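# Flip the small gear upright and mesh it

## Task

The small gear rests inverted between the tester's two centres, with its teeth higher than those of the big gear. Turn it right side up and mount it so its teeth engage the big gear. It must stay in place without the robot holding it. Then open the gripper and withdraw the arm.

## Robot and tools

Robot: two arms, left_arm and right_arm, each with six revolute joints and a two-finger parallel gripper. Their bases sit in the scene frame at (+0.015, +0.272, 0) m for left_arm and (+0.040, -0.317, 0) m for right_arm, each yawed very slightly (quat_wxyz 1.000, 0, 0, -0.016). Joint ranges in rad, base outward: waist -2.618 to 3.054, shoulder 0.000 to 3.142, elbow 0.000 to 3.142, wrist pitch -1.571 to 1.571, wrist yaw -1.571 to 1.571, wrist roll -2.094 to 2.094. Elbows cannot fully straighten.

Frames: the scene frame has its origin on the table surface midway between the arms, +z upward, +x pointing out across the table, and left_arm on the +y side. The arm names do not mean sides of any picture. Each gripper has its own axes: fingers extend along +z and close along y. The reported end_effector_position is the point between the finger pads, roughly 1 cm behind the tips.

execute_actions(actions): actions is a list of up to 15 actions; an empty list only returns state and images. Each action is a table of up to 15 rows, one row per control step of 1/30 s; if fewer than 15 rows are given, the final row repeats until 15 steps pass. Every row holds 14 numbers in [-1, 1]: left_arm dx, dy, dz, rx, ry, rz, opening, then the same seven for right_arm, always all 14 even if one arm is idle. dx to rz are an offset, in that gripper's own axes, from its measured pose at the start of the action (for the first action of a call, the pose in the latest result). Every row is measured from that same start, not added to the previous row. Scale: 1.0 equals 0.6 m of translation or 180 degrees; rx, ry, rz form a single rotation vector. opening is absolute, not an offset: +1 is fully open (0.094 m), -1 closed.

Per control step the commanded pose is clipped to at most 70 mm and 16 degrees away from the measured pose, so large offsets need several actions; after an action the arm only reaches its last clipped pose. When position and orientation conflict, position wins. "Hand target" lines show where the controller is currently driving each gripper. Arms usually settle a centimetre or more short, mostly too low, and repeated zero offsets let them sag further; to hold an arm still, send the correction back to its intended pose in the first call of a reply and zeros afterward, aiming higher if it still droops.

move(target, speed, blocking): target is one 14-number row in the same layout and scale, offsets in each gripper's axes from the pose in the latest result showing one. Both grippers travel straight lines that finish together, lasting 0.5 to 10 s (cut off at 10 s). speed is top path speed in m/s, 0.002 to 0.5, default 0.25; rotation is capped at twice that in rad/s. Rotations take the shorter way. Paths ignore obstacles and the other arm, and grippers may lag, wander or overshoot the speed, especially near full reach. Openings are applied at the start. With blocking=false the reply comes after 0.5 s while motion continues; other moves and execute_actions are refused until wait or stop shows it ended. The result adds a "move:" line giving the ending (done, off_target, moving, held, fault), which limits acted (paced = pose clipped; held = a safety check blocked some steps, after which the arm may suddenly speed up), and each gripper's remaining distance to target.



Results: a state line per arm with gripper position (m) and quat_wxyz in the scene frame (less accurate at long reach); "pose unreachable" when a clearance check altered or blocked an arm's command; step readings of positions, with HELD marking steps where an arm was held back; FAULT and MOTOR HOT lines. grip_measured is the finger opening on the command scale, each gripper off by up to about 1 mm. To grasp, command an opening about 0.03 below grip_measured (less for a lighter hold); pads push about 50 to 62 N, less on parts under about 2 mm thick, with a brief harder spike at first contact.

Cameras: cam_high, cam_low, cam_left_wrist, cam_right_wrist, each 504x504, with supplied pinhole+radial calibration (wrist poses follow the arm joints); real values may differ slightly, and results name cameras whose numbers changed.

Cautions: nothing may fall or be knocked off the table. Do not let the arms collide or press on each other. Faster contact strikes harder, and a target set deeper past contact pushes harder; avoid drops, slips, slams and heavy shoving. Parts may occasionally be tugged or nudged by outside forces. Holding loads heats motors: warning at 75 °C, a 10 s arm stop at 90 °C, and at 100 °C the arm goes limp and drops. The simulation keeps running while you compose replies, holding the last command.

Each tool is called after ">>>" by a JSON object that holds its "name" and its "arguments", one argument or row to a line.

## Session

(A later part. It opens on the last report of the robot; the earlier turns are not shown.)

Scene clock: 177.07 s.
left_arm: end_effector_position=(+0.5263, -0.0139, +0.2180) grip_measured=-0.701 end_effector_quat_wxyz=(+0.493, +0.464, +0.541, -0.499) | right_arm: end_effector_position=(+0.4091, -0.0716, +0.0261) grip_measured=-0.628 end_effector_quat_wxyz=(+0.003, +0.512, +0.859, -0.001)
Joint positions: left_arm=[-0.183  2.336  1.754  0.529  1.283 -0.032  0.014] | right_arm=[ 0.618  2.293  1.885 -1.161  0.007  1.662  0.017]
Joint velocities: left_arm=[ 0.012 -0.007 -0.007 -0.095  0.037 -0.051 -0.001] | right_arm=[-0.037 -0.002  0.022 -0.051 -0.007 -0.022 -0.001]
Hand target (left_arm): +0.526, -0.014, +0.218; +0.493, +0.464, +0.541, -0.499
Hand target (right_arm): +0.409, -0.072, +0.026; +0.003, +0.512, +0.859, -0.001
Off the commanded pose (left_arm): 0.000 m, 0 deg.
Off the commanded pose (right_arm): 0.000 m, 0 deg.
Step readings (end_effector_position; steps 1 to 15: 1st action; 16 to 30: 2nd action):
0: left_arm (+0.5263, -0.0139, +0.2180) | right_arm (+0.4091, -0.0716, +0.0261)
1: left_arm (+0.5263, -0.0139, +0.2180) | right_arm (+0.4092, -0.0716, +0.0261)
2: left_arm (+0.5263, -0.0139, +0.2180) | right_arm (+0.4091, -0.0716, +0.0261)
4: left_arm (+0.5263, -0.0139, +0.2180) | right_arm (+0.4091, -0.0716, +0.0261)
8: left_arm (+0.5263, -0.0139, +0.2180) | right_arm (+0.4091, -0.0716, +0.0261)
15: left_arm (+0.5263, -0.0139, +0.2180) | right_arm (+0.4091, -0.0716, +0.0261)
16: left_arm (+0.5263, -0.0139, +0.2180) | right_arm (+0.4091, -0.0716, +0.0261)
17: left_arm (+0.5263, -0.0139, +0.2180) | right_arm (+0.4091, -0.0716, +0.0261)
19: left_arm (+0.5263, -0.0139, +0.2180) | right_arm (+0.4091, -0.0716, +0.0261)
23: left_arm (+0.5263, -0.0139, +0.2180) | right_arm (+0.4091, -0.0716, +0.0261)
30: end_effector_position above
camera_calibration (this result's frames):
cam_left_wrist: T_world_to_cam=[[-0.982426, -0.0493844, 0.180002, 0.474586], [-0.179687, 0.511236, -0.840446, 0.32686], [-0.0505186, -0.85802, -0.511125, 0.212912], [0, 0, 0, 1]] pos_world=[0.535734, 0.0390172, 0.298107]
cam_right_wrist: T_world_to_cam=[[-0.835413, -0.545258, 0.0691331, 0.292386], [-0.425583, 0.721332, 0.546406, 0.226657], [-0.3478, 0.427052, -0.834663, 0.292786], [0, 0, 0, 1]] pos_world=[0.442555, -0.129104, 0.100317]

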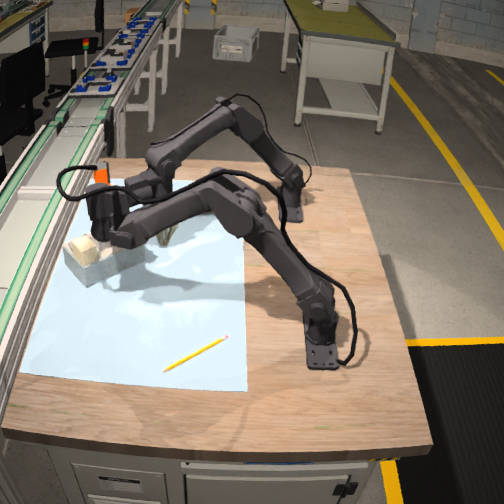

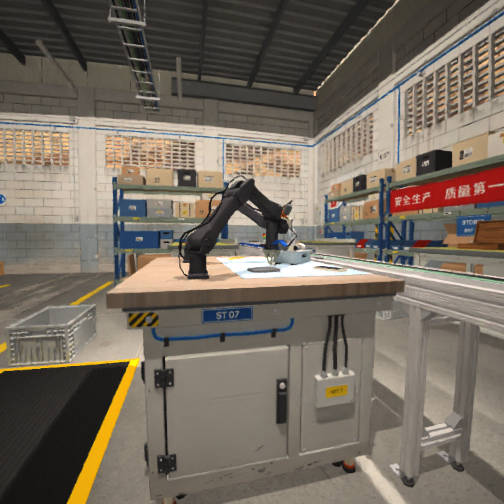

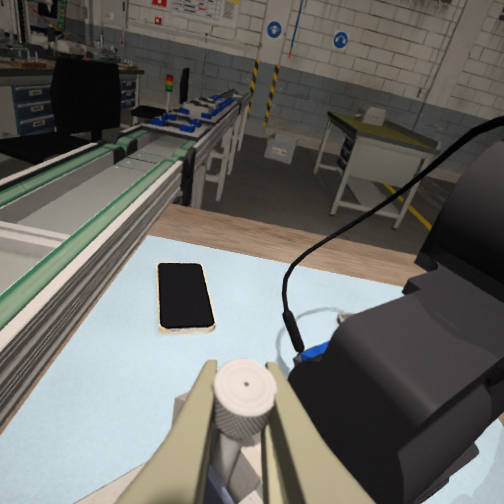

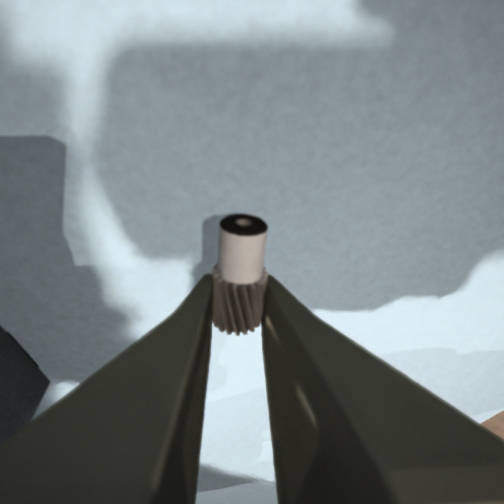

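>>> {"name": "move", "arguments": {
  "target": [0,0,0,0,0,0,-0.8,0,0,-0.14,0,0,-0.642,-0.78],
  "speed": 0.4
}}

>>> {"name": "move", "arguments": {
  "target": [0,0,0,0,0,0,-0.8,0,-0.06,-0.08,0,-0.5,0,-0.78],
  "speed": 0.35
}}

Scene clock: 180.50 s.
left_arm: end_effector_position=(+0.5263, -0.0139, +0.2180) grip_measured=-0.701 end_effector_quat_wxyz=(+0.493, +0.464, +0.541, -0.499) | right_arm: end_effector_position=(+0.4055, -0.0741, +0.1007) grip_measured=-0.627 end_effector_quat_wxyz=(-0.011, -0.448, +0.894, -0.005)
Joint positions: left_arm=[-0.183  2.336  1.754  0.529  1.283 -0.032  0.014] | right_arm=[ 0.618  2.293  2.181 -1.482  0.007 -0.343  0.018]
Joint velocities: left_arm=[-0.012  0.002 -0.002 -0.125 -0.037  0.007 -0.001] | right_arm=[ 0.017 -0.007 -0.012 -0.007 -0.022  0.066  0.001]
Hand target (left_arm): +0.526, -0.014, +0.218; +0.493, +0.464, +0.541, -0.499
Hand target (right_arm): +0.409, -0.071, +0.110; +0.002, -0.454, +0.891, -0.003
Off the commanded pose (left_arm): 0.000 m, 0 deg.
Off the commanded pose (right_arm): 0.010 m, 2 deg.
move: done
camera_calibration (this result's frames):
cam_left_wrist: T_world_to_cam=[[-0.982426, -0.0493844, 0.180002, 0.474586], [-0.179687, 0.511236, -0.840446, 0.32686], [-0.0505186, -0.85802, -0.511125, 0.212912], [0, 0, 0, 1]] pos_world=[0.535734, 0.0390172, 0.298107]
cam_right_wrist: T_world_to_cam=[[0.847159, -0.527052, 0.0673676, -0.397852], [-0.465889, -0.67585, 0.571117, 0.0964174], [-0.255478, -0.515212, -0.8181, 0.245943], [0, 0, 0, 1]] pos_world=[0.444797, -0.0178123, 0.172942]

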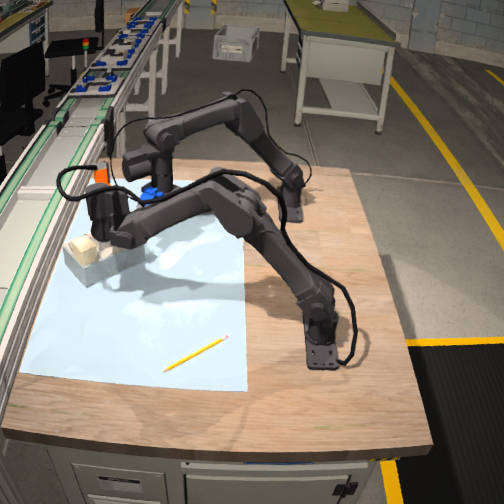

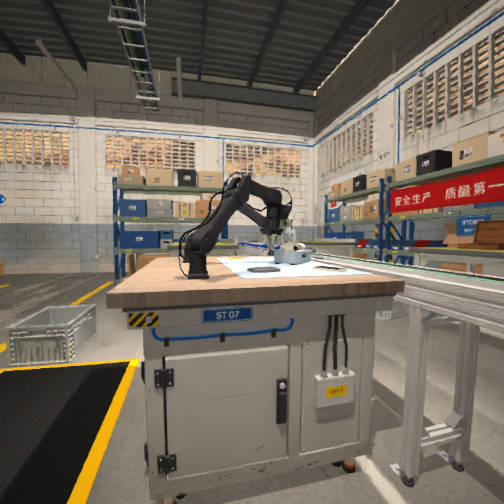

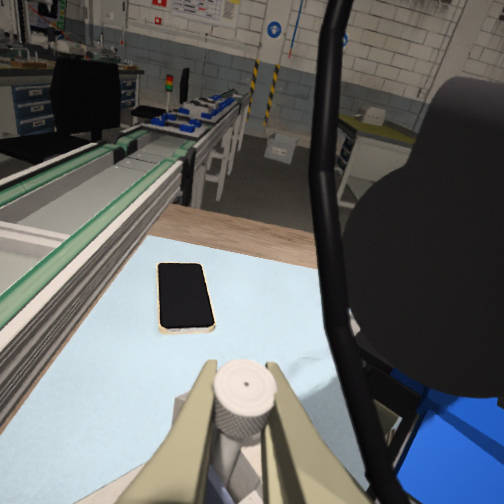

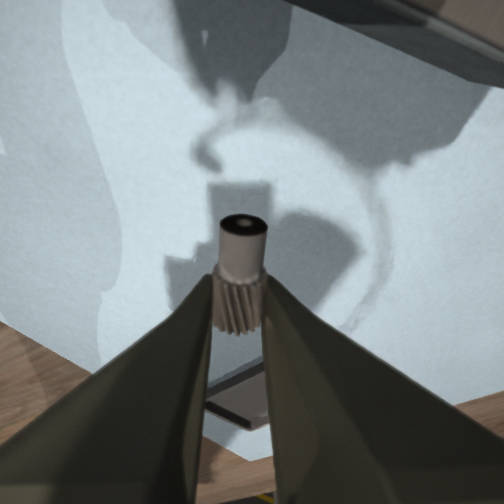

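Scene clock: 183.70 s.
left_arm: end_effector_position=(+0.5263, -0.0139, +0.2180) grip_measured=-0.701 end_effector_quat_wxyz=(+0.493, +0.464, +0.541, -0.499) | right_arm: end_effector_position=(+0.4358, -0.0931, +0.1498) grip_measured=-0.627 end_effector_quat_wxyz=(+0.620, -0.323, +0.643, +0.312)
Joint positions: left_arm=[-0.183  2.336  1.754  0.529  1.283 -0.032  0.014] | right_arm=[ 0.3    1.856  0.615  1.196 -0.662 -0.027  0.018]
Joint velocities: left_arm=[ 0.022 -0.007  0.002 -0.051 -0.051 -0.022  0.002] | right_arm=[ 0.002  0.002 -0.007  0.051  0.007  0.095  0.   ]
Hand target (left_arm): +0.526, -0.014, +0.218; +0.493, +0.464, +0.541, -0.499
Hand target (right_arm): +0.435, -0.095, +0.150; +0.623, -0.321, +0.641, +0.315
Off the commanded pose (left_arm): 0.000 m, 0 deg.
Off the commanded pose (right_arm): 0.002 m, 1 deg.
move: done
camera_calibration (this result's frames):
cam_left_wrist: T_world_to_cam=[[-0.982426, -0.0493844, 0.180002, 0.474586], [-0.179687, 0.511236, -0.840446, 0.32686], [-0.0505186, -0.85802, -0.511125, 0.212912], [0, 0, 0, 1]] pos_world=[0.535734, 0.0390172, 0.298107]
cam_right_wrist: T_world_to_cam=[[0.757863, -0.647038, 0.0835756, -0.411536], [-0.323706, -0.484151, -0.812904, 0.232878], [0.566443, 0.589016, -0.57637, -0.00753672], [0, 0, 0, 1]] pos_world=[0.391541, -0.149092, 0.219358]

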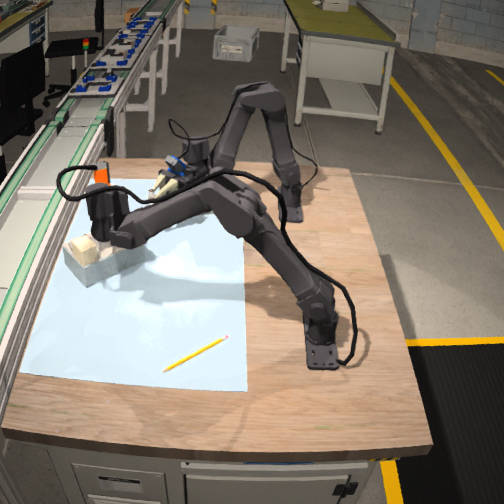

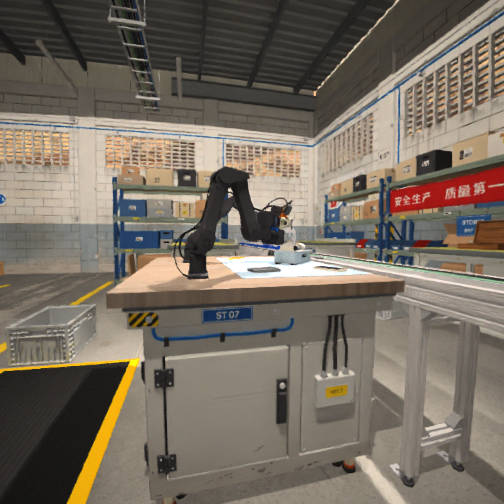

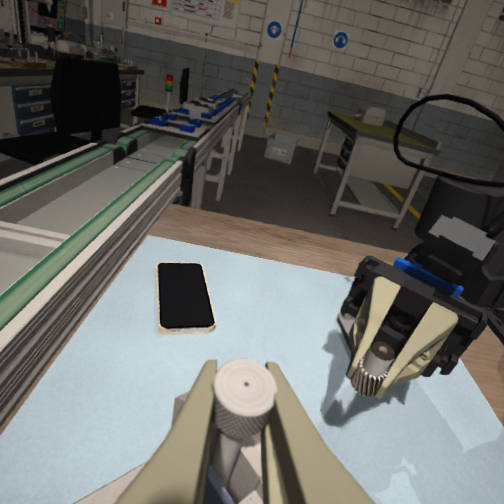

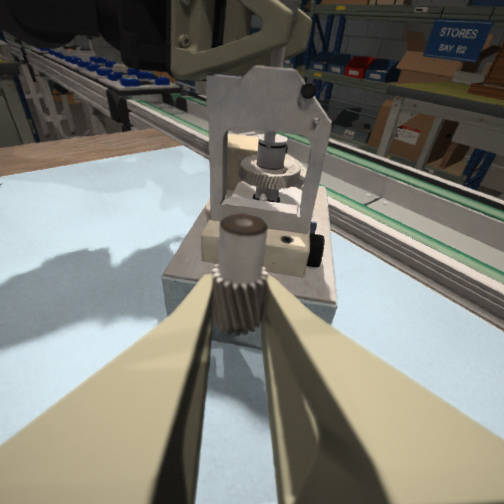

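>>> {"name": "move", "arguments": {
  "target": [0,0,0,0,0,0,-0.8,-0.02,-0.02,0.16,0,-0.035,0,-0.78],
  "speed": 0.15
}}

Scene clock: 184.93 s.
left_arm: end_effector_position=(+0.5263, -0.0139, +0.2180) grip_measured=-0.701 end_effector_quat_wxyz=(+0.493, +0.464, +0.541, -0.499) | right_arm: end_effector_position=(+0.4967, -0.0283, +0.1414) grip_measured=-0.627 end_effector_quat_wxyz=(+0.637, -0.307, +0.626, +0.329)
Joint positions: left_arm=[-0.183  2.336  1.754  0.529  1.283 -0.032  0.014] | right_arm=[ 0.422  2.147  0.951  1.23  -0.542  0.039  0.018]
Joint velocities: left_arm=[ 0.002  0.007  0.012 -0.037  0.022 -0.022 -0.001] | right_arm=[ 0.007  0.007  0.017 -0.022  0.007 -0.022 -0.001]
Hand target (left_arm): +0.526, -0.014, +0.218; +0.493, +0.464, +0.541, -0.499
Hand target (right_arm): +0.501, -0.023, +0.158; +0.654, -0.304, +0.608, +0.331
Off the commanded pose (left_arm): 0.000 m, 0 deg.
Off the commanded pose (right_arm): 0.019 m, 3 deg.
move: off_target (right_arm)
camera_calibration (this result's frames):
cam_left_wrist: T_world_to_cam=[[-0.982426, -0.0493844, 0.180002, 0.474586], [-0.179687, 0.511236, -0.840446, 0.32686], [-0.0505186, -0.85802, -0.511125, 0.212912], [0, 0, 0, 1]] pos_world=[0.535734, 0.0390172, 0.298107]
cam_right_wrist: T_world_to_cam=[[0.75681, -0.651003, 0.0586073, -0.411143], [-0.30491, -0.430927, -0.849312, 0.27448], [0.57816, 0.624898, -0.524627, -0.097133], [0, 0, 0, 1]] pos_world=[0.451007, -0.0886761, 0.206256]

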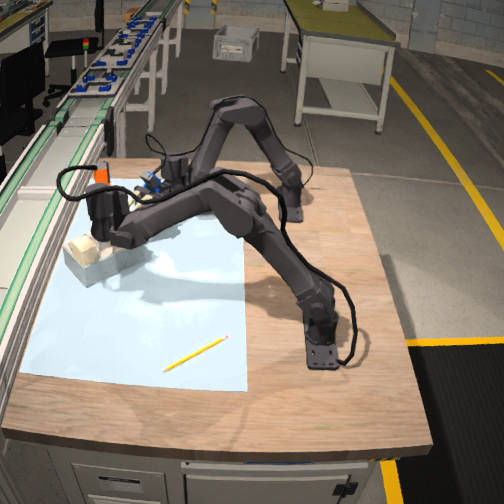

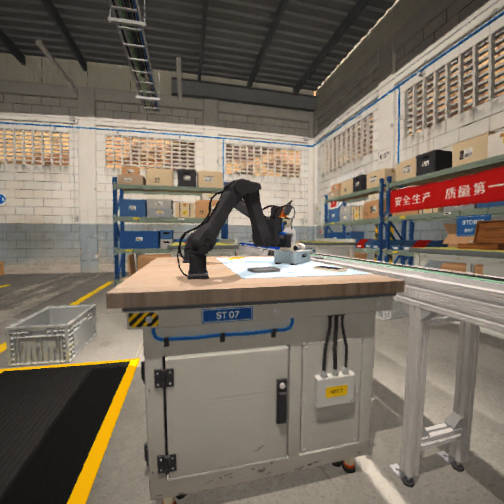

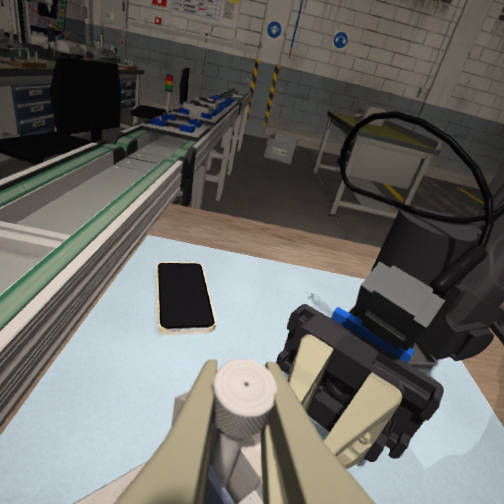

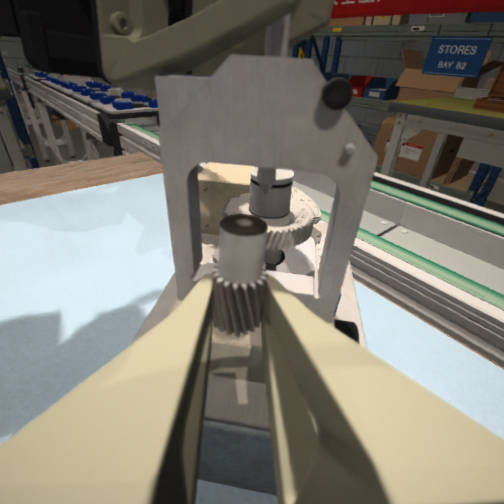

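>>> {"name": "move", "arguments": {
  "target": [0,0,0,0,0,0,-0.8,-0.03,0.01,0.07,0,-0.01,-0.01,-0.78],
  "speed": 0.05
}}

>>> {"name": "execute_actions", "arguments": {
  "actions": [
    [[0,0,0,0,0,0,-0.8,-0.02,0,0.03,0,-0.005,0,-0.78]],
    [[-0.06,0,0,0,-0.01,0,-0.8,-0.02,0,0.012,0,0,0,-0.78]],
    [[-0.06,0,0,0,-0.01,0,-0.8,-0.02,0,0.012,0,0,0,-0.78]]
  ]
}}

Scene clock: 186.40 s.
left_arm: end_effector_position=(+0.5263, -0.0139, +0.2180) grip_measured=-0.701 end_effector_quat_wxyz=(+0.493, +0.464, +0.541, -0.499) | right_arm: end_effector_position=(+0.5130, +0.0006, +0.1477) grip_measured=-0.627 end_effector_quat_wxyz=(+0.639, -0.306, +0.626, +0.327)
Joint positions: left_arm=[-0.183  2.336  1.754  0.529  1.283 -0.032  0.014] | right_arm=[ 0.474  2.192  1.078  1.147 -0.485  0.033  0.018]
Joint velocities: left_arm=[-0.012 -0.002 -0.007  0.022  0.051 -0.007  0.   ] | right_arm=[ 0.022 -0.002  0.017 -0.081 -0.022 -0.037 -0.001]
Hand target (left_arm): +0.526, -0.014, +0.218; +0.493, +0.464, +0.541, -0.499
Hand target (right_arm): +0.516, +0.008, +0.161; +0.652, -0.310, +0.611, +0.325
Off the commanded pose (left_arm): 0.000 m, 0 deg.
Off the commanded pose (right_arm): 0.016 m, 2 deg.
move: off_target (right_arm)
camera_calibration (this result's frames):
cam_left_wrist: T_world_to_cam=[[-0.982426, -0.0493844, 0.180002, 0.474586], [-0.179687, 0.511236, -0.840446, 0.32686], [-0.0505186, -0.85802, -0.511125, 0.212912], [0, 0, 0, 1]] pos_world=[0.535734, 0.0390172, 0.298107]
cam_right_wrist: T_world_to_cam=[[0.753502, -0.65446, 0.0625836, -0.403955], [-0.303699, -0.430918, -0.849751, 0.296656], [0.583096, 0.621283, -0.523457, -0.124123], [0, 0, 0, 1]] pos_world=[0.46685, -0.0594224, 0.212391]

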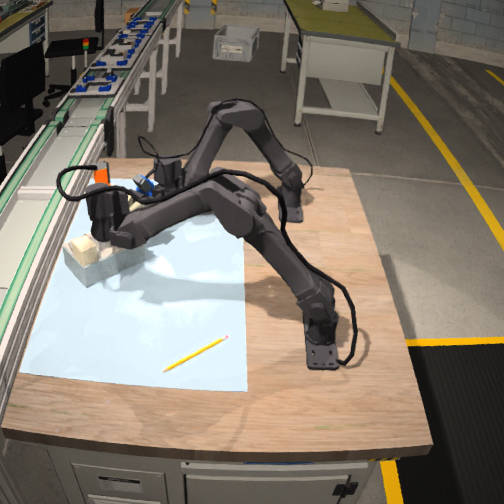

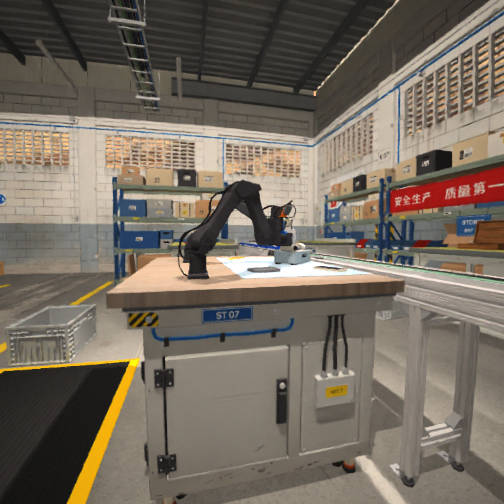

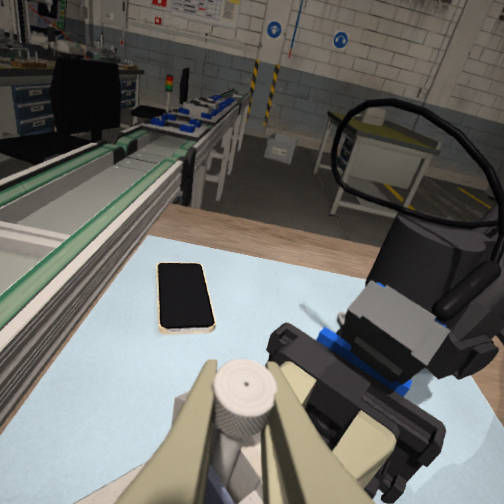

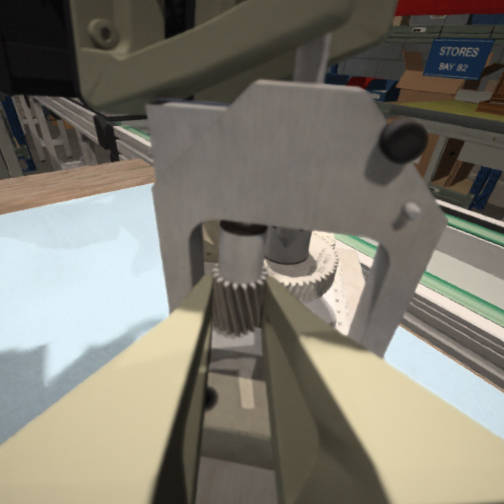

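Scene clock: 187.90 s.
left_arm: end_effector_position=(+0.5261, -0.0139, +0.2226) grip_measured=-0.700 end_effector_quat_wxyz=(+0.484, +0.456, +0.545, -0.510) | right_arm: end_effector_position=(+0.5192, +0.0064, +0.1443) grip_measured=-0.627 end_effector_quat_wxyz=(+0.630, -0.305, +0.635, +0.326)
Joint positions: left_arm=[-0.183  2.336  1.766  0.529  1.292 -0.075  0.014] | right_arm=[ 0.481  2.204  1.118  1.093 -0.476  0.033  0.018]
Joint velocities: left_arm=[-0.002 -0.002  0.012  0.022  0.081  0.037  0.   ] | right_arm=[-0.007 -0.007  0.002 -0.037 -0.022 -0.037 -0.   ]
Hand target (left_arm): +0.528, -0.013, +0.255; +0.495, +0.451, +0.539, -0.511
Hand target (right_arm): +0.523, +0.012, +0.157; +0.631, -0.305, +0.634, +0.327
Off the commanded pose (left_arm): 0.033 m, 2 deg.
Off the commanded pose (right_arm): 0.014 m, 0 deg.
Step readings (end_effector_position; steps 1 to 15: 1st action; 16 to 30: 2nd action; 31 to 45: 3rd action):
0: left_arm (+0.5263, -0.0139, +0.2180) | right_arm (+0.5130, +0.0006, +0.1477)
1: left_arm (+0.5263, -0.0139, +0.2180) | right_arm (+0.5138, +0.0011, +0.1474)
2: left_arm (+0.5263, -0.0139, +0.2180) | right_arm (+0.5157, +0.0024, +0.1470)
4: left_arm (+0.5263, -0.0139, +0.2180) | right_arm (+0.5186, +0.0051, +0.1480)
8: left_arm (+0.5263, -0.0139, +0.2180) | right_arm (+0.5191, +0.0064, +0.1483)
15: left_arm (+0.5263, -0.0139, +0.2180) | right_arm (+0.5191, +0.0064, +0.1483)
16: left_arm (+0.5264, -0.0138, +0.2188) | right_arm (+0.5191, +0.0064, +0.1476)
17: left_arm (+0.5263, -0.0138, +0.2193) | right_arm (+0.5191, +0.0064, +0.1468)
19: left_arm (+0.5262, -0.0138, +0.2193) | right_arm (+0.5192, +0.0064, +0.1450)
23: left_arm (+0.5262, -0.0138, +0.2193) | right_arm (+0.5192, +0.0064, +0.1445)
30: left_arm (+0.5262, -0.0138, +0.2193) | right_arm (+0.5192, +0.0064, +0.1445)
31: left_arm (+0.5262, -0.0139, +0.2197) | right_arm (+0.5192, +0.0064, +0.1444)
32: left_arm (+0.5261, -0.0139, +0.2202) | right_arm (+0.5192, +0.0064, +0.1443)
34: left_arm (+0.5262, -0.0138, +0.2216) | right_arm (+0.5192, +0.0064, +0.1443)
38: left_arm (+0.5261, -0.0139, +0.2226) | right_arm (+0.5192, +0.0064, +0.1443)
45: end_effector_position above
camera_calibration (this result's frames):
cam_left_wrist: T_world_to_cam=[[-0.976653, -0.0413057, 0.210813, 0.463806], [-0.202252, 0.507558, -0.837543, 0.341822], [-0.0724046, -0.860627, -0.504063, 0.22519], [0, 0, 0, 1]] pos_world=[0.538417, 0.0394677, 0.302025]
cam_right_wrist: T_world_to_cam=[[0.753618, -0.655254, 0.0519787, -0.403162], [-0.32462, -0.439777, -0.837388, 0.307328], [0.571561, 0.614197, -0.544133, -0.123998], [0, 0, 0, 1]] pos_world=[0.474467, -0.0528589, 0.210837]

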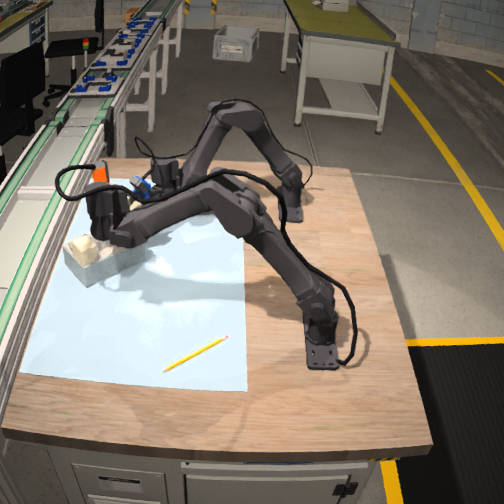

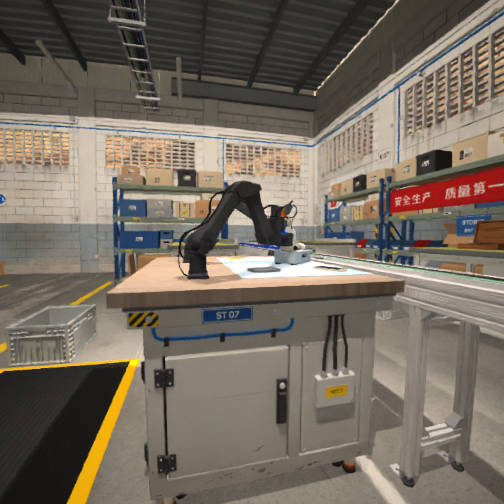

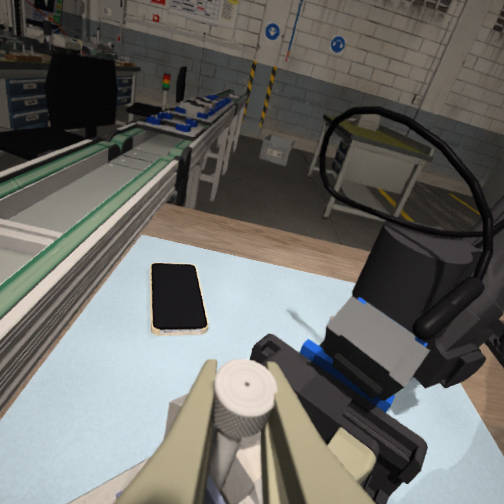

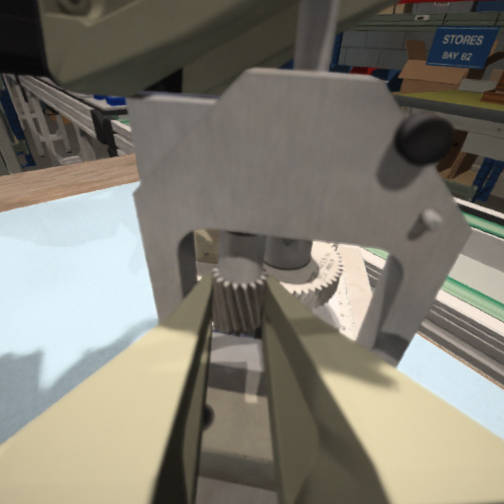

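>>> {"name": "execute_actions", "arguments": {
  "actions": [
    [[-0.06,0,0,0,-0.01,0,-0.8, -0.02,0,0,0,0,0,-0.78]],
    [[-0.06,0,0,0,-0.01,0,-0.8, -0.02,0,0,0,0,0,-0.78]]
  ]
}}

Scene clock: 189.50 s.
left_arm: end_effector_position=(+0.5259, -0.0139, +0.2291) grip_measured=-0.699 end_effector_quat_wxyz=(+0.480, +0.455, +0.544, -0.516) | right_arm: end_effector_position=(+0.5189, +0.0061, +0.1444) grip_measured=-0.627 end_effector_quat_wxyz=(+0.622, -0.305, +0.643, +0.326)
Joint positions: left_arm=[-0.182  2.336  1.784  0.529  1.303 -0.103  0.014] | right_arm=[ 0.481  2.188  1.118  1.054 -0.475  0.033  0.018]
Joint velocities: left_arm=[-0.022 -0.012  0.007  0.037 -0.051 -0.007 -0.001] | right_arm=[-0.027 -0.012 -0.002 -0.037  0.007 -0.051 -0.001]
Hand target (left_arm): +0.529, -0.013, +0.262; +0.490, +0.449, +0.539, -0.518
Hand target (right_arm): +0.519, +0.006, +0.157; +0.626, -0.305, +0.639, +0.326
Off the commanded pose (left_arm): 0.033 m, 2 deg.
Off the commanded pose (right_arm): 0.012 m, 1 deg.
Step readings (end_effector_position; steps 1 to 15: 1st action; 16 to 30: 2nd action):
0: left_arm (+0.5261, -0.0139, +0.2226) | right_arm (+0.5192, +0.0064, +0.1443)
1: left_arm (+0.5261, -0.0139, +0.2229) | right_arm (+0.5192, +0.0063, +0.1450)
2: left_arm (+0.5261, -0.0137, +0.2236) | right_arm (+0.5191, +0.0063, +0.1449)
4: left_arm (+0.5261, -0.0138, +0.2249) | right_arm (+0.5191, +0.0063, +0.1447)
8: left_arm (+0.5260, -0.0139, +0.2258) | right_arm (+0.5190, +0.0063, +0.1448)
15: left_arm (+0.5260, -0.0139, +0.2258) | right_arm (+0.5190, +0.0063, +0.1447)
16: left_arm (+0.5259, -0.0139, +0.2262) | right_arm (+0.5191, +0.0062, +0.1447)
17: left_arm (+0.5258, -0.0140, +0.2267) | right_arm (+0.5190, +0.0062, +0.1447)
19: left_arm (+0.5259, -0.0138, +0.2281) | right_arm (+0.5189, +0.0062, +0.1445)
23: left_arm (+0.5259, -0.0139, +0.2291) | right_arm (+0.5189, +0.0061, +0.1444)
30: end_effector_position above
camera_calibration (this result's frames):
cam_left_wrist: T_world_to_cam=[[-0.974849, -0.0306188, 0.220753, 0.459147], [-0.205711, 0.504708, -0.838422, 0.349201], [-0.0857443, -0.862747, -0.498313, 0.234071], [0, 0, 0, 1]] pos_world=[0.539504, 0.0397576, 0.308061]
cam_right_wrist: T_world_to_cam=[[0.754082, -0.655363, 0.0431229, -0.402082], [-0.341815, -0.447673, -0.826288, 0.314499], [0.560824, 0.608349, -0.561595, -0.115512], [0, 0, 0, 1]] pos_world=[0.475485, -0.0524456, 0.212335]

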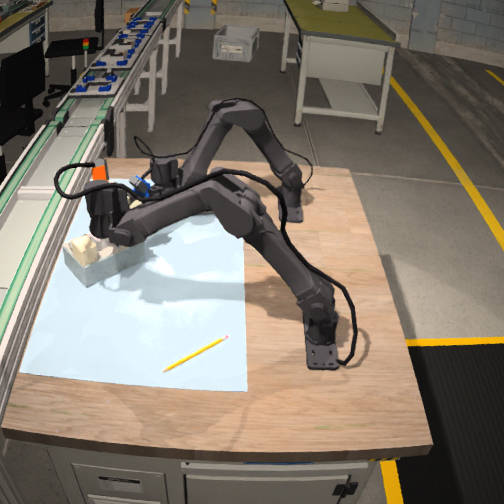

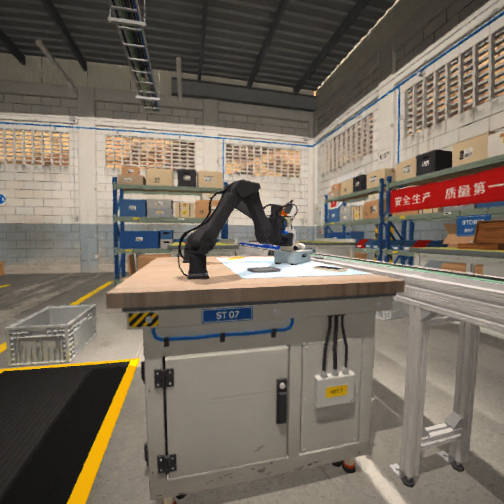

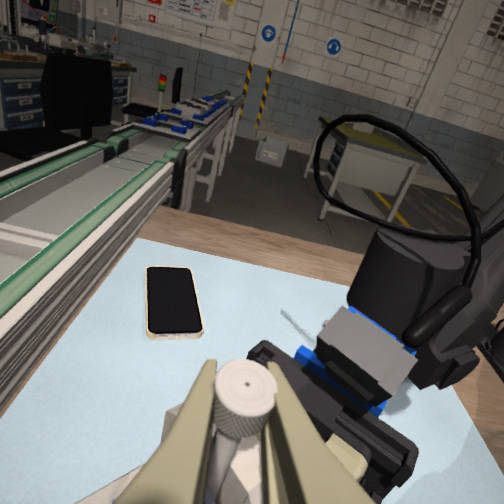

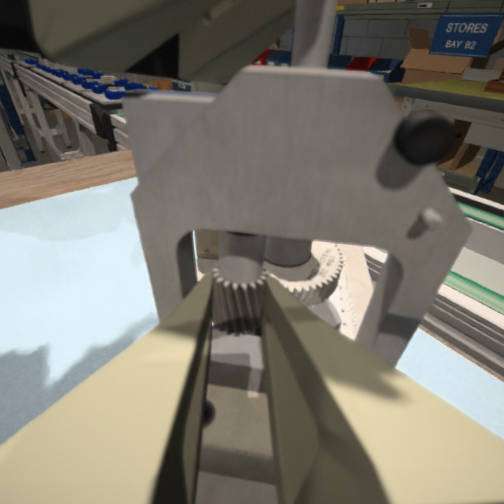

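>>> {"name": "execute_actions", "arguments": {
  "actions": [
    [[-0.06,0,0,0,0,0,-0.8, -0.028,0,-0.016,0,0,0,-0.78]],
    [[-0.06,0,0,0,0,0,-0.8, -0.022,0,0,0,0,0,-0.78]]
  ]
}}

Scene clock: 190.63 s.
left_arm: end_effector_position=(+0.5254, -0.0138, +0.2344) grip_measured=-0.698 end_effector_quat_wxyz=(+0.462, +0.466, +0.547, -0.520) | right_arm: end_effector_position=(+0.5155, +0.0028, +0.1431) grip_measured=-0.627 end_effector_quat_wxyz=(+0.603, -0.303, +0.663, +0.324)
Joint positions: left_arm=[-0.179  2.339  1.866  0.331  1.335  0.     0.014] | right_arm=[ 0.479  2.144  1.103  0.972 -0.472  0.033  0.018]
Joint velocities: left_arm=[ 0.002  0.002  0.032 -0.066  0.022  0.037  0.001] | right_arm=[ 0.002 -0.007 -0.007  0.007 -0.007  0.037 -0.   ]
Hand target (left_arm): +0.528, -0.013, +0.267; +0.473, +0.461, +0.545, -0.517
Hand target (right_arm): +0.516, +0.003, +0.164; +0.617, -0.304, +0.649, +0.325
Off the commanded pose (left_arm): 0.033 m, 1 deg.
Off the commanded pose (right_arm): 0.021 m, 2 deg.
Step readings (end_effector_position; steps 1 to 15: 1st action; 16 to 30: 2nd action):
0: left_arm (+0.5259, -0.0139, +0.2291) | right_arm (+0.5189, +0.0061, +0.1444)
1: left_arm (+0.5258, -0.0140, +0.2294) | right_arm (+0.5186, +0.0059, +0.1453)
2: left_arm (+0.5258, -0.0139, +0.2300) | right_arm (+0.5178, +0.0051, +0.1454)
4: left_arm (+0.5258, -0.0139, +0.2317) | right_arm (+0.5163, +0.0037, +0.1476)
8: left_arm (+0.5257, -0.0139, +0.2322) | right_arm (+0.5158, +0.0033, +0.1516)
15: left_arm (+0.5257, -0.0138, +0.2318) | right_arm (+0.5158, +0.0032, +0.1509)
16: left_arm (+0.5256, -0.0139, +0.2325) | right_arm (+0.5158, +0.0032, +0.1502)
17: left_arm (+0.5255, -0.0140, +0.2326) | right_arm (+0.5157, +0.0031, +0.1493)
19: left_arm (+0.5254, -0.0140, +0.2339) | right_arm (+0.5156, +0.0030, +0.1474)
23: left_arm (+0.5253, -0.0139, +0.2346) | right_arm (+0.5156, +0.0029, +0.1447)
30: end_effector_position above
camera_calibration (this result's frames):
cam_left_wrist: T_world_to_cam=[[-0.972077, -0.00542813, 0.234599, 0.453148], [-0.201266, 0.533321, -0.821621, 0.347653], [-0.120656, -0.845896, -0.519521, 0.260375], [0, 0, 0, 1]] pos_world=[0.541881, 0.037299, 0.314601]
cam_right_wrist: T_world_to_cam=[[0.752669, -0.658039, 0.0217605, -0.397854], [-0.383771, -0.465336, -0.79761, 0.328374], [0.534984, 0.591986, -0.602781, -0.093075], [0, 0, 0, 1]] pos_world=[0.475266, -0.0538998, 0.214468]

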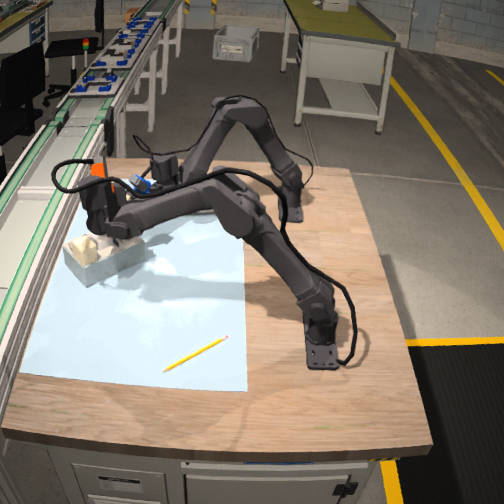

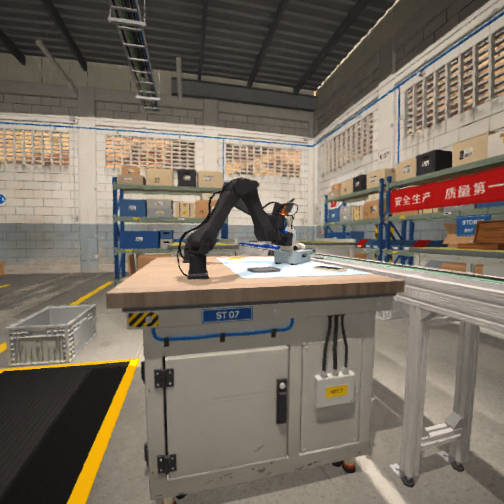

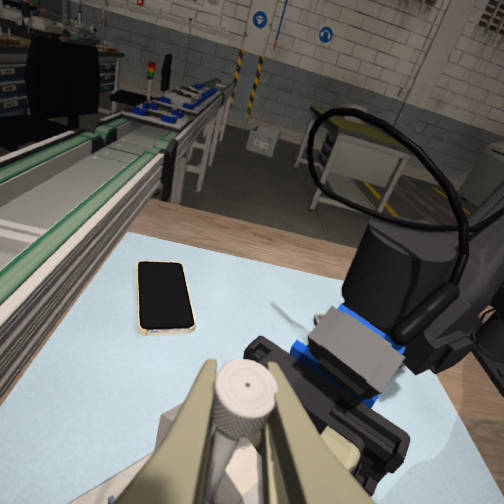

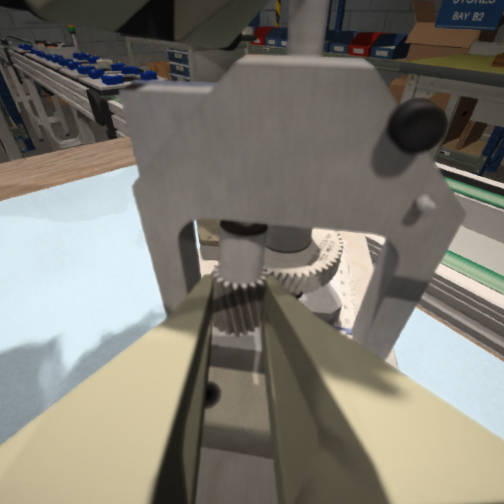

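>>> {"name": "execute_actions", "arguments": {
  "actions": [
    [[-0.05,0,0,0,-0.012,0,-0.8, -0.028,-0.012,-0.004,0,-0.022,0,-0.78]]
  ]
}}

>>> {"name": "execute_actions", "arguments": {
  "actions": [
    [[-0.05,0,0,0,-0.012,0,-0.8, -0.02,-0.012,-0.004,0,-0.008,0,-0.78]]
  ]
}}

Scene clock: 191.37 s.
left_arm: end_effector_position=(+0.5251, -0.0140, +0.2318) grip_measured=-0.696 end_effector_quat_wxyz=(+0.457, +0.465, +0.546, -0.526) | right_arm: end_effector_position=(+0.5176, +0.0003, +0.1511) grip_measured=-0.627 end_effector_quat_wxyz=(+0.615, -0.295, +0.652, +0.332)
Joint positions: left_arm=[-0.179  2.349  1.868  0.348  1.347 -0.021  0.014] | right_arm=[ 0.472  2.15   1.103  1.021 -0.479  0.058  0.018]
Joint velocities: left_arm=[ 0.007  0.002  0.002  0.066 -0.022  0.066  0.   ] | right_arm=[-0.007  0.002 -0.012 -0.022 -0.051  0.11  -0.001]
Hand target (left_arm): +0.528, -0.014, +0.264; +0.469, +0.460, +0.541, -0.525
Hand target (right_arm): +0.521, -0.003, +0.159; +0.625, -0.292, +0.642, +0.335
Off the commanded pose (left_arm): 0.033 m, 2 deg.
Off the commanded pose (right_arm): 0.010 m, 2 deg.
Step readings (end_effector_position):
0: left_arm (+0.5254, -0.0138, +0.2343) | right_arm (+0.5155, +0.0028, +0.1428)
1: left_arm (+0.5252, -0.0138, +0.2340) | right_arm (+0.5158, +0.0025, +0.1438)
2: left_arm (+0.5252, -0.0138, +0.2337) | right_arm (+0.5159, +0.0024, +0.1447)
4: left_arm (+0.5252, -0.0140, +0.2326) | right_arm (+0.5167, +0.0014, +0.1468)
8: left_arm (+0.5252, -0.0139, +0.2315) | right_arm (+0.5177, +0.0001, +0.1495)
15: end_effector_position above
camera_calibration (this result's frames):
cam_left_wrist: T_world_to_cam=[[-0.9692, 0.00548965, 0.246214, 0.449462], [-0.205602, 0.532309, -0.821203, 0.347691], [-0.13557, -0.846532, -0.514785, 0.265519], [0, 0, 0, 1]] pos_world=[0.543101, 0.037224, 0.311546]
cam_right_wrist: T_world_to_cam=[[0.750871, -0.660296, 0.0141908, -0.399162], [-0.369095, -0.437349, -0.820057, 0.330226], [0.547687, 0.61052, -0.572105, -0.0990807], [0, 0, 0, 1]] pos_world=[0.475869, -0.05865, 0.219784]

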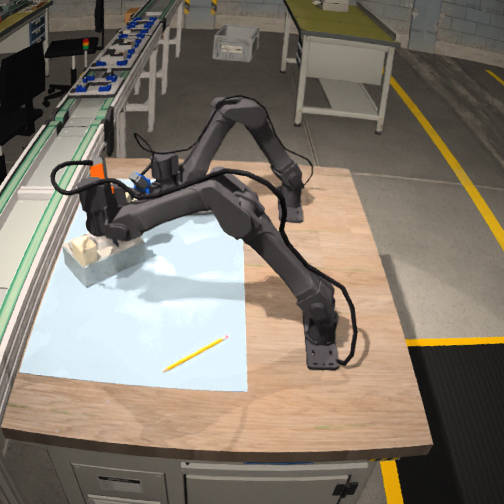

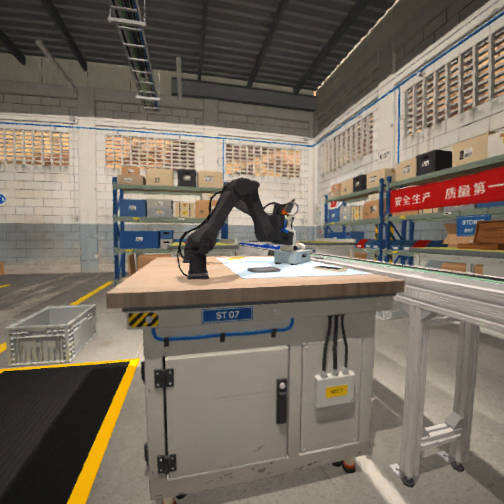

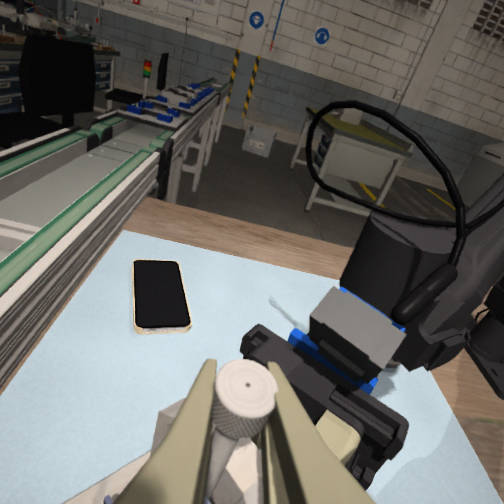

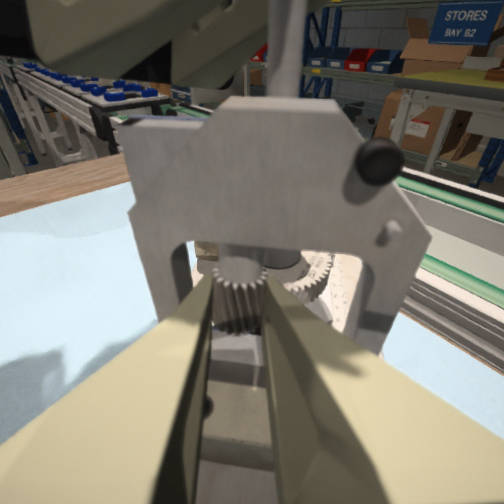

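Scene clock: 191.87 s.
left_arm: end_effector_position=(+0.5251, -0.0141, +0.2303) grip_measured=-0.696 end_effector_quat_wxyz=(+0.455, +0.464, +0.544, -0.530) | right_arm: end_effector_position=(+0.5181, -0.0015, +0.1506) grip_measured=-0.627 end_effector_quat_wxyz=(+0.613, -0.295, +0.652, +0.334)
Joint positions: left_arm=[-0.178  2.359  1.868  0.378  1.356 -0.046  0.014] | right_arm=[ 0.466  2.15   1.103  1.019 -0.489  0.06   0.018]
Joint velocities: left_arm=[ 0.022 -0.012 -0.002 -0.081  0.022 -0.066  0.001] | right_arm=[ 0.002 -0.012  0.017  0.037 -0.022 -0.051  0.001]
Hand target (left_arm): +0.528, -0.014, +0.261; +0.465, +0.459, +0.540, -0.531
Hand target (right_arm): +0.523, -0.006, +0.163; +0.623, -0.291, +0.644, +0.335
Off the commanded pose (left_arm): 0.031 m, 2 deg.
Off the commanded pose (right_arm): 0.014 m, 2 deg.
Step readings (end_effector_position):
0: left_arm (+0.5251, -0.0140, +0.2318) | right_arm (+0.5176, +0.0003, +0.1511)
1: left_arm (+0.5251, -0.0140, +0.2312) | right_arm (+0.5176, +0.0002, +0.1511)
2: left_arm (+0.5250, -0.0140, +0.2312) | right_arm (+0.5176, -0.0001, +0.1511)
4: left_arm (+0.5251, -0.0139, +0.2304) | right_arm (+0.5181, -0.0011, +0.1511)
8: left_arm (+0.5251, -0.0140, +0.2302) | right_arm (+0.5181, -0.0015, +0.1506)
15: end_effector_position above
camera_calibration (this result's frames):
cam_left_wrist: T_world_to_cam=[[-0.967911, 0.0143006, 0.250885, 0.448162], [-0.205551, 0.529264, -0.823182, 0.346914], [-0.144556, -0.848337, -0.509341, 0.268085], [0, 0, 0, 1]] pos_world=[0.543843, 0.0374086, 0.309683]
cam_right_wrist: T_world_to_cam=[[0.753642, -0.657203, 0.0103449, -0.401546], [-0.37083, -0.438136, -0.818854, 0.329909], [0.542686, 0.613287, -0.573909, -0.0956413], [0, 0, 0, 1]] pos_world=[0.476866, -0.0606967, 0.219412]

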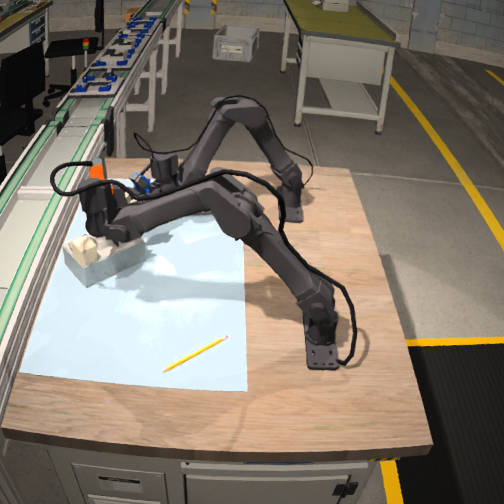

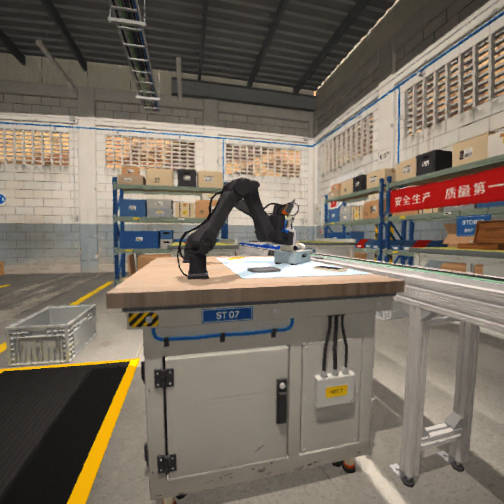

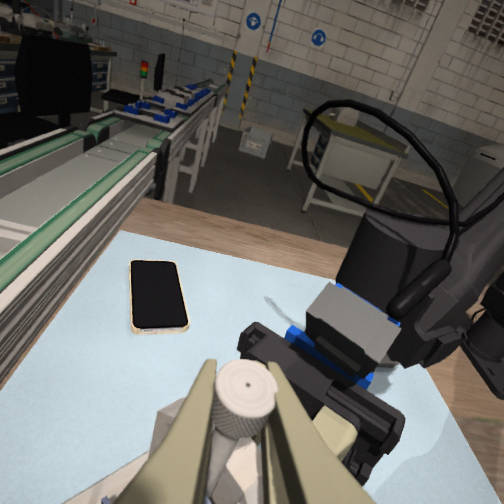

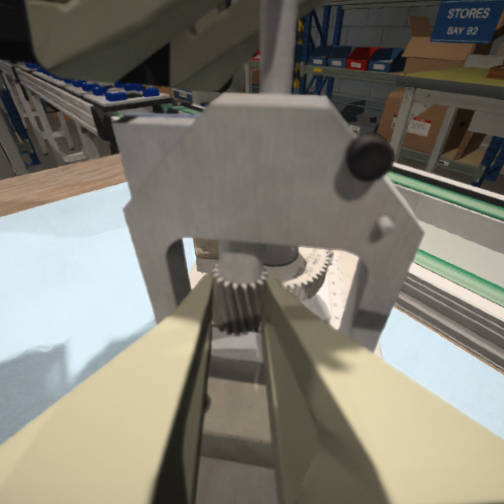

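>>> {"name": "execute_actions", "arguments": {
  "actions": [
    [[-0.062,0,0,0,-0.01,0,-0.8, -0.012,-0.016,-0.004,0,-0.02,-0.012,-0.78]],
    [[-0.062,0,0,0,-0.01,0,-0.8, -0.018,-0.016,-0.004,0,-0.01,-0.004,-0.78]]
  ]
}}

Scene clock: 193.10 s.
left_arm: end_effector_position=(+0.5246, -0.0143, +0.2348) grip_measured=-0.693 end_effector_quat_wxyz=(+0.442, +0.468, +0.538, -0.545) | right_arm: end_effector_position=(+0.5244, -0.0115, +0.1467) grip_measured=-0.627 end_effector_quat_wxyz=(+0.625, -0.295, +0.642, +0.333)
Joint positions: left_arm=[-0.176  2.382  1.915  0.382  1.394 -0.088  0.014] | right_arm=[ 0.439  2.186  1.103  1.087 -0.512  0.06   0.018]
Joint velocities: left_arm=[-0.002 -0.022 -0.007 -0.037 -0.007  0.022  0.   ] | right_arm=[ 0.007 -0.002  0.002 -0.007 -0.007 -0.022  0.001]
Hand target (left_arm): +0.528, -0.014, +0.270; +0.456, +0.461, +0.536, -0.541
Hand target (right_arm): +0.528, -0.014, +0.157; +0.637, -0.294, +0.630, +0.334
Off the commanded pose (left_arm): 0.036 m, 2 deg.
Off the commanded pose (right_arm): 0.011 m, 2 deg.
Step readings (end_effector_position; steps 1 to 15: 1st action; 16 to 30: 2nd action):
0: left_arm (+0.5250, -0.0141, +0.2305) | right_arm (+0.5181, -0.0015, +0.1506)
1: left_arm (+0.5251, -0.0142, +0.2311) | right_arm (+0.5181, -0.0015, +0.1507)
2: left_arm (+0.5251, -0.0142, +0.2317) | right_arm (+0.5183, -0.0017, +0.1511)
4: left_arm (+0.5249, -0.0143, +0.2329) | right_arm (+0.5195, -0.0031, +0.1484)
8: left_arm (+0.5248, -0.0144, +0.2333) | right_arm (+0.5219, -0.0061, +0.1437)
15: left_arm (+0.5248, -0.0143, +0.2334) | right_arm (+0.5218, -0.0061, +0.1467)
16: left_arm (+0.5249, -0.0144, +0.2337) | right_arm (+0.5218, -0.0062, +0.1467)
17: left_arm (+0.5249, -0.0143, +0.2344) | right_arm (+0.5218, -0.0066, +0.1467)
19: left_arm (+0.5247, -0.0143, +0.2350) | right_arm (+0.5228, -0.0087, +0.1467)
23: left_arm (+0.5247, -0.0143, +0.2348) | right_arm (+0.5247, -0.0118, +0.1467)
30: end_effector_position above
camera_calibration (this result's frames):
cam_left_wrist: T_world_to_cam=[[-0.96212, 0.0512583, 0.267762, 0.440072], [-0.201145, 0.529506, -0.824114, 0.348572], [-0.184024, -0.846756, -0.499138, 0.288509], [0, 0, 0, 1]] pos_world=[0.546609, 0.0371688, 0.313434]
cam_right_wrist: T_world_to_cam=[[0.75063, -0.660301, 0.0235909, -0.413205], [-0.348106, -0.425569, -0.835292, 0.315247], [0.561584, 0.618783, -0.5493, -0.108632], [0, 0, 0, 1]] pos_world=[0.480909, -0.071461, 0.213399]

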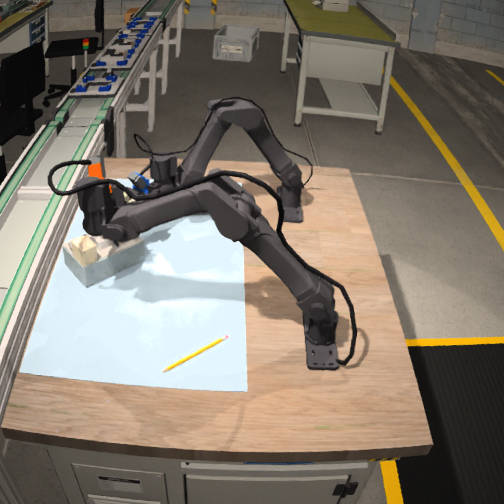

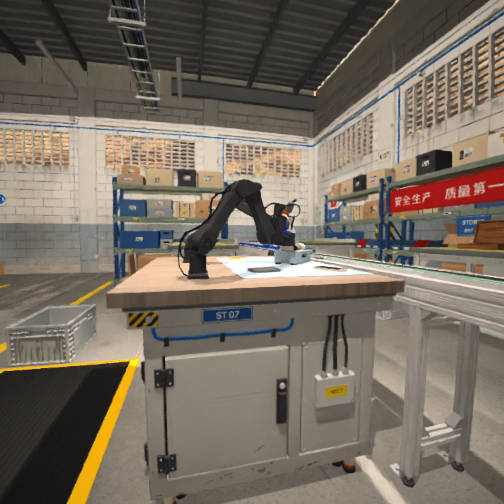

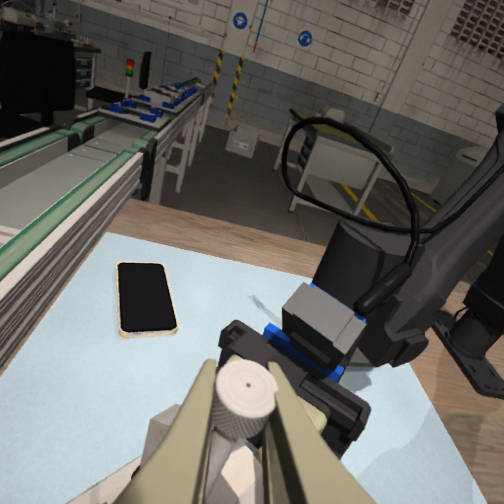

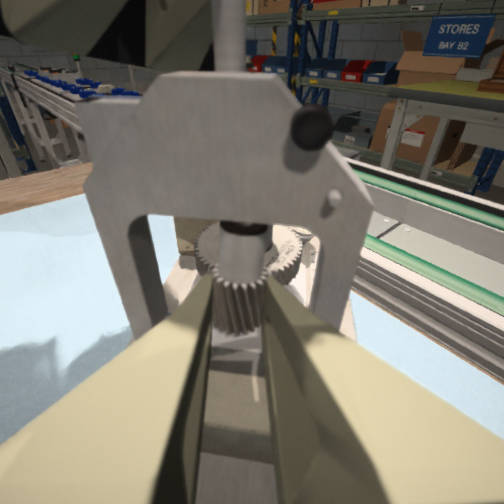

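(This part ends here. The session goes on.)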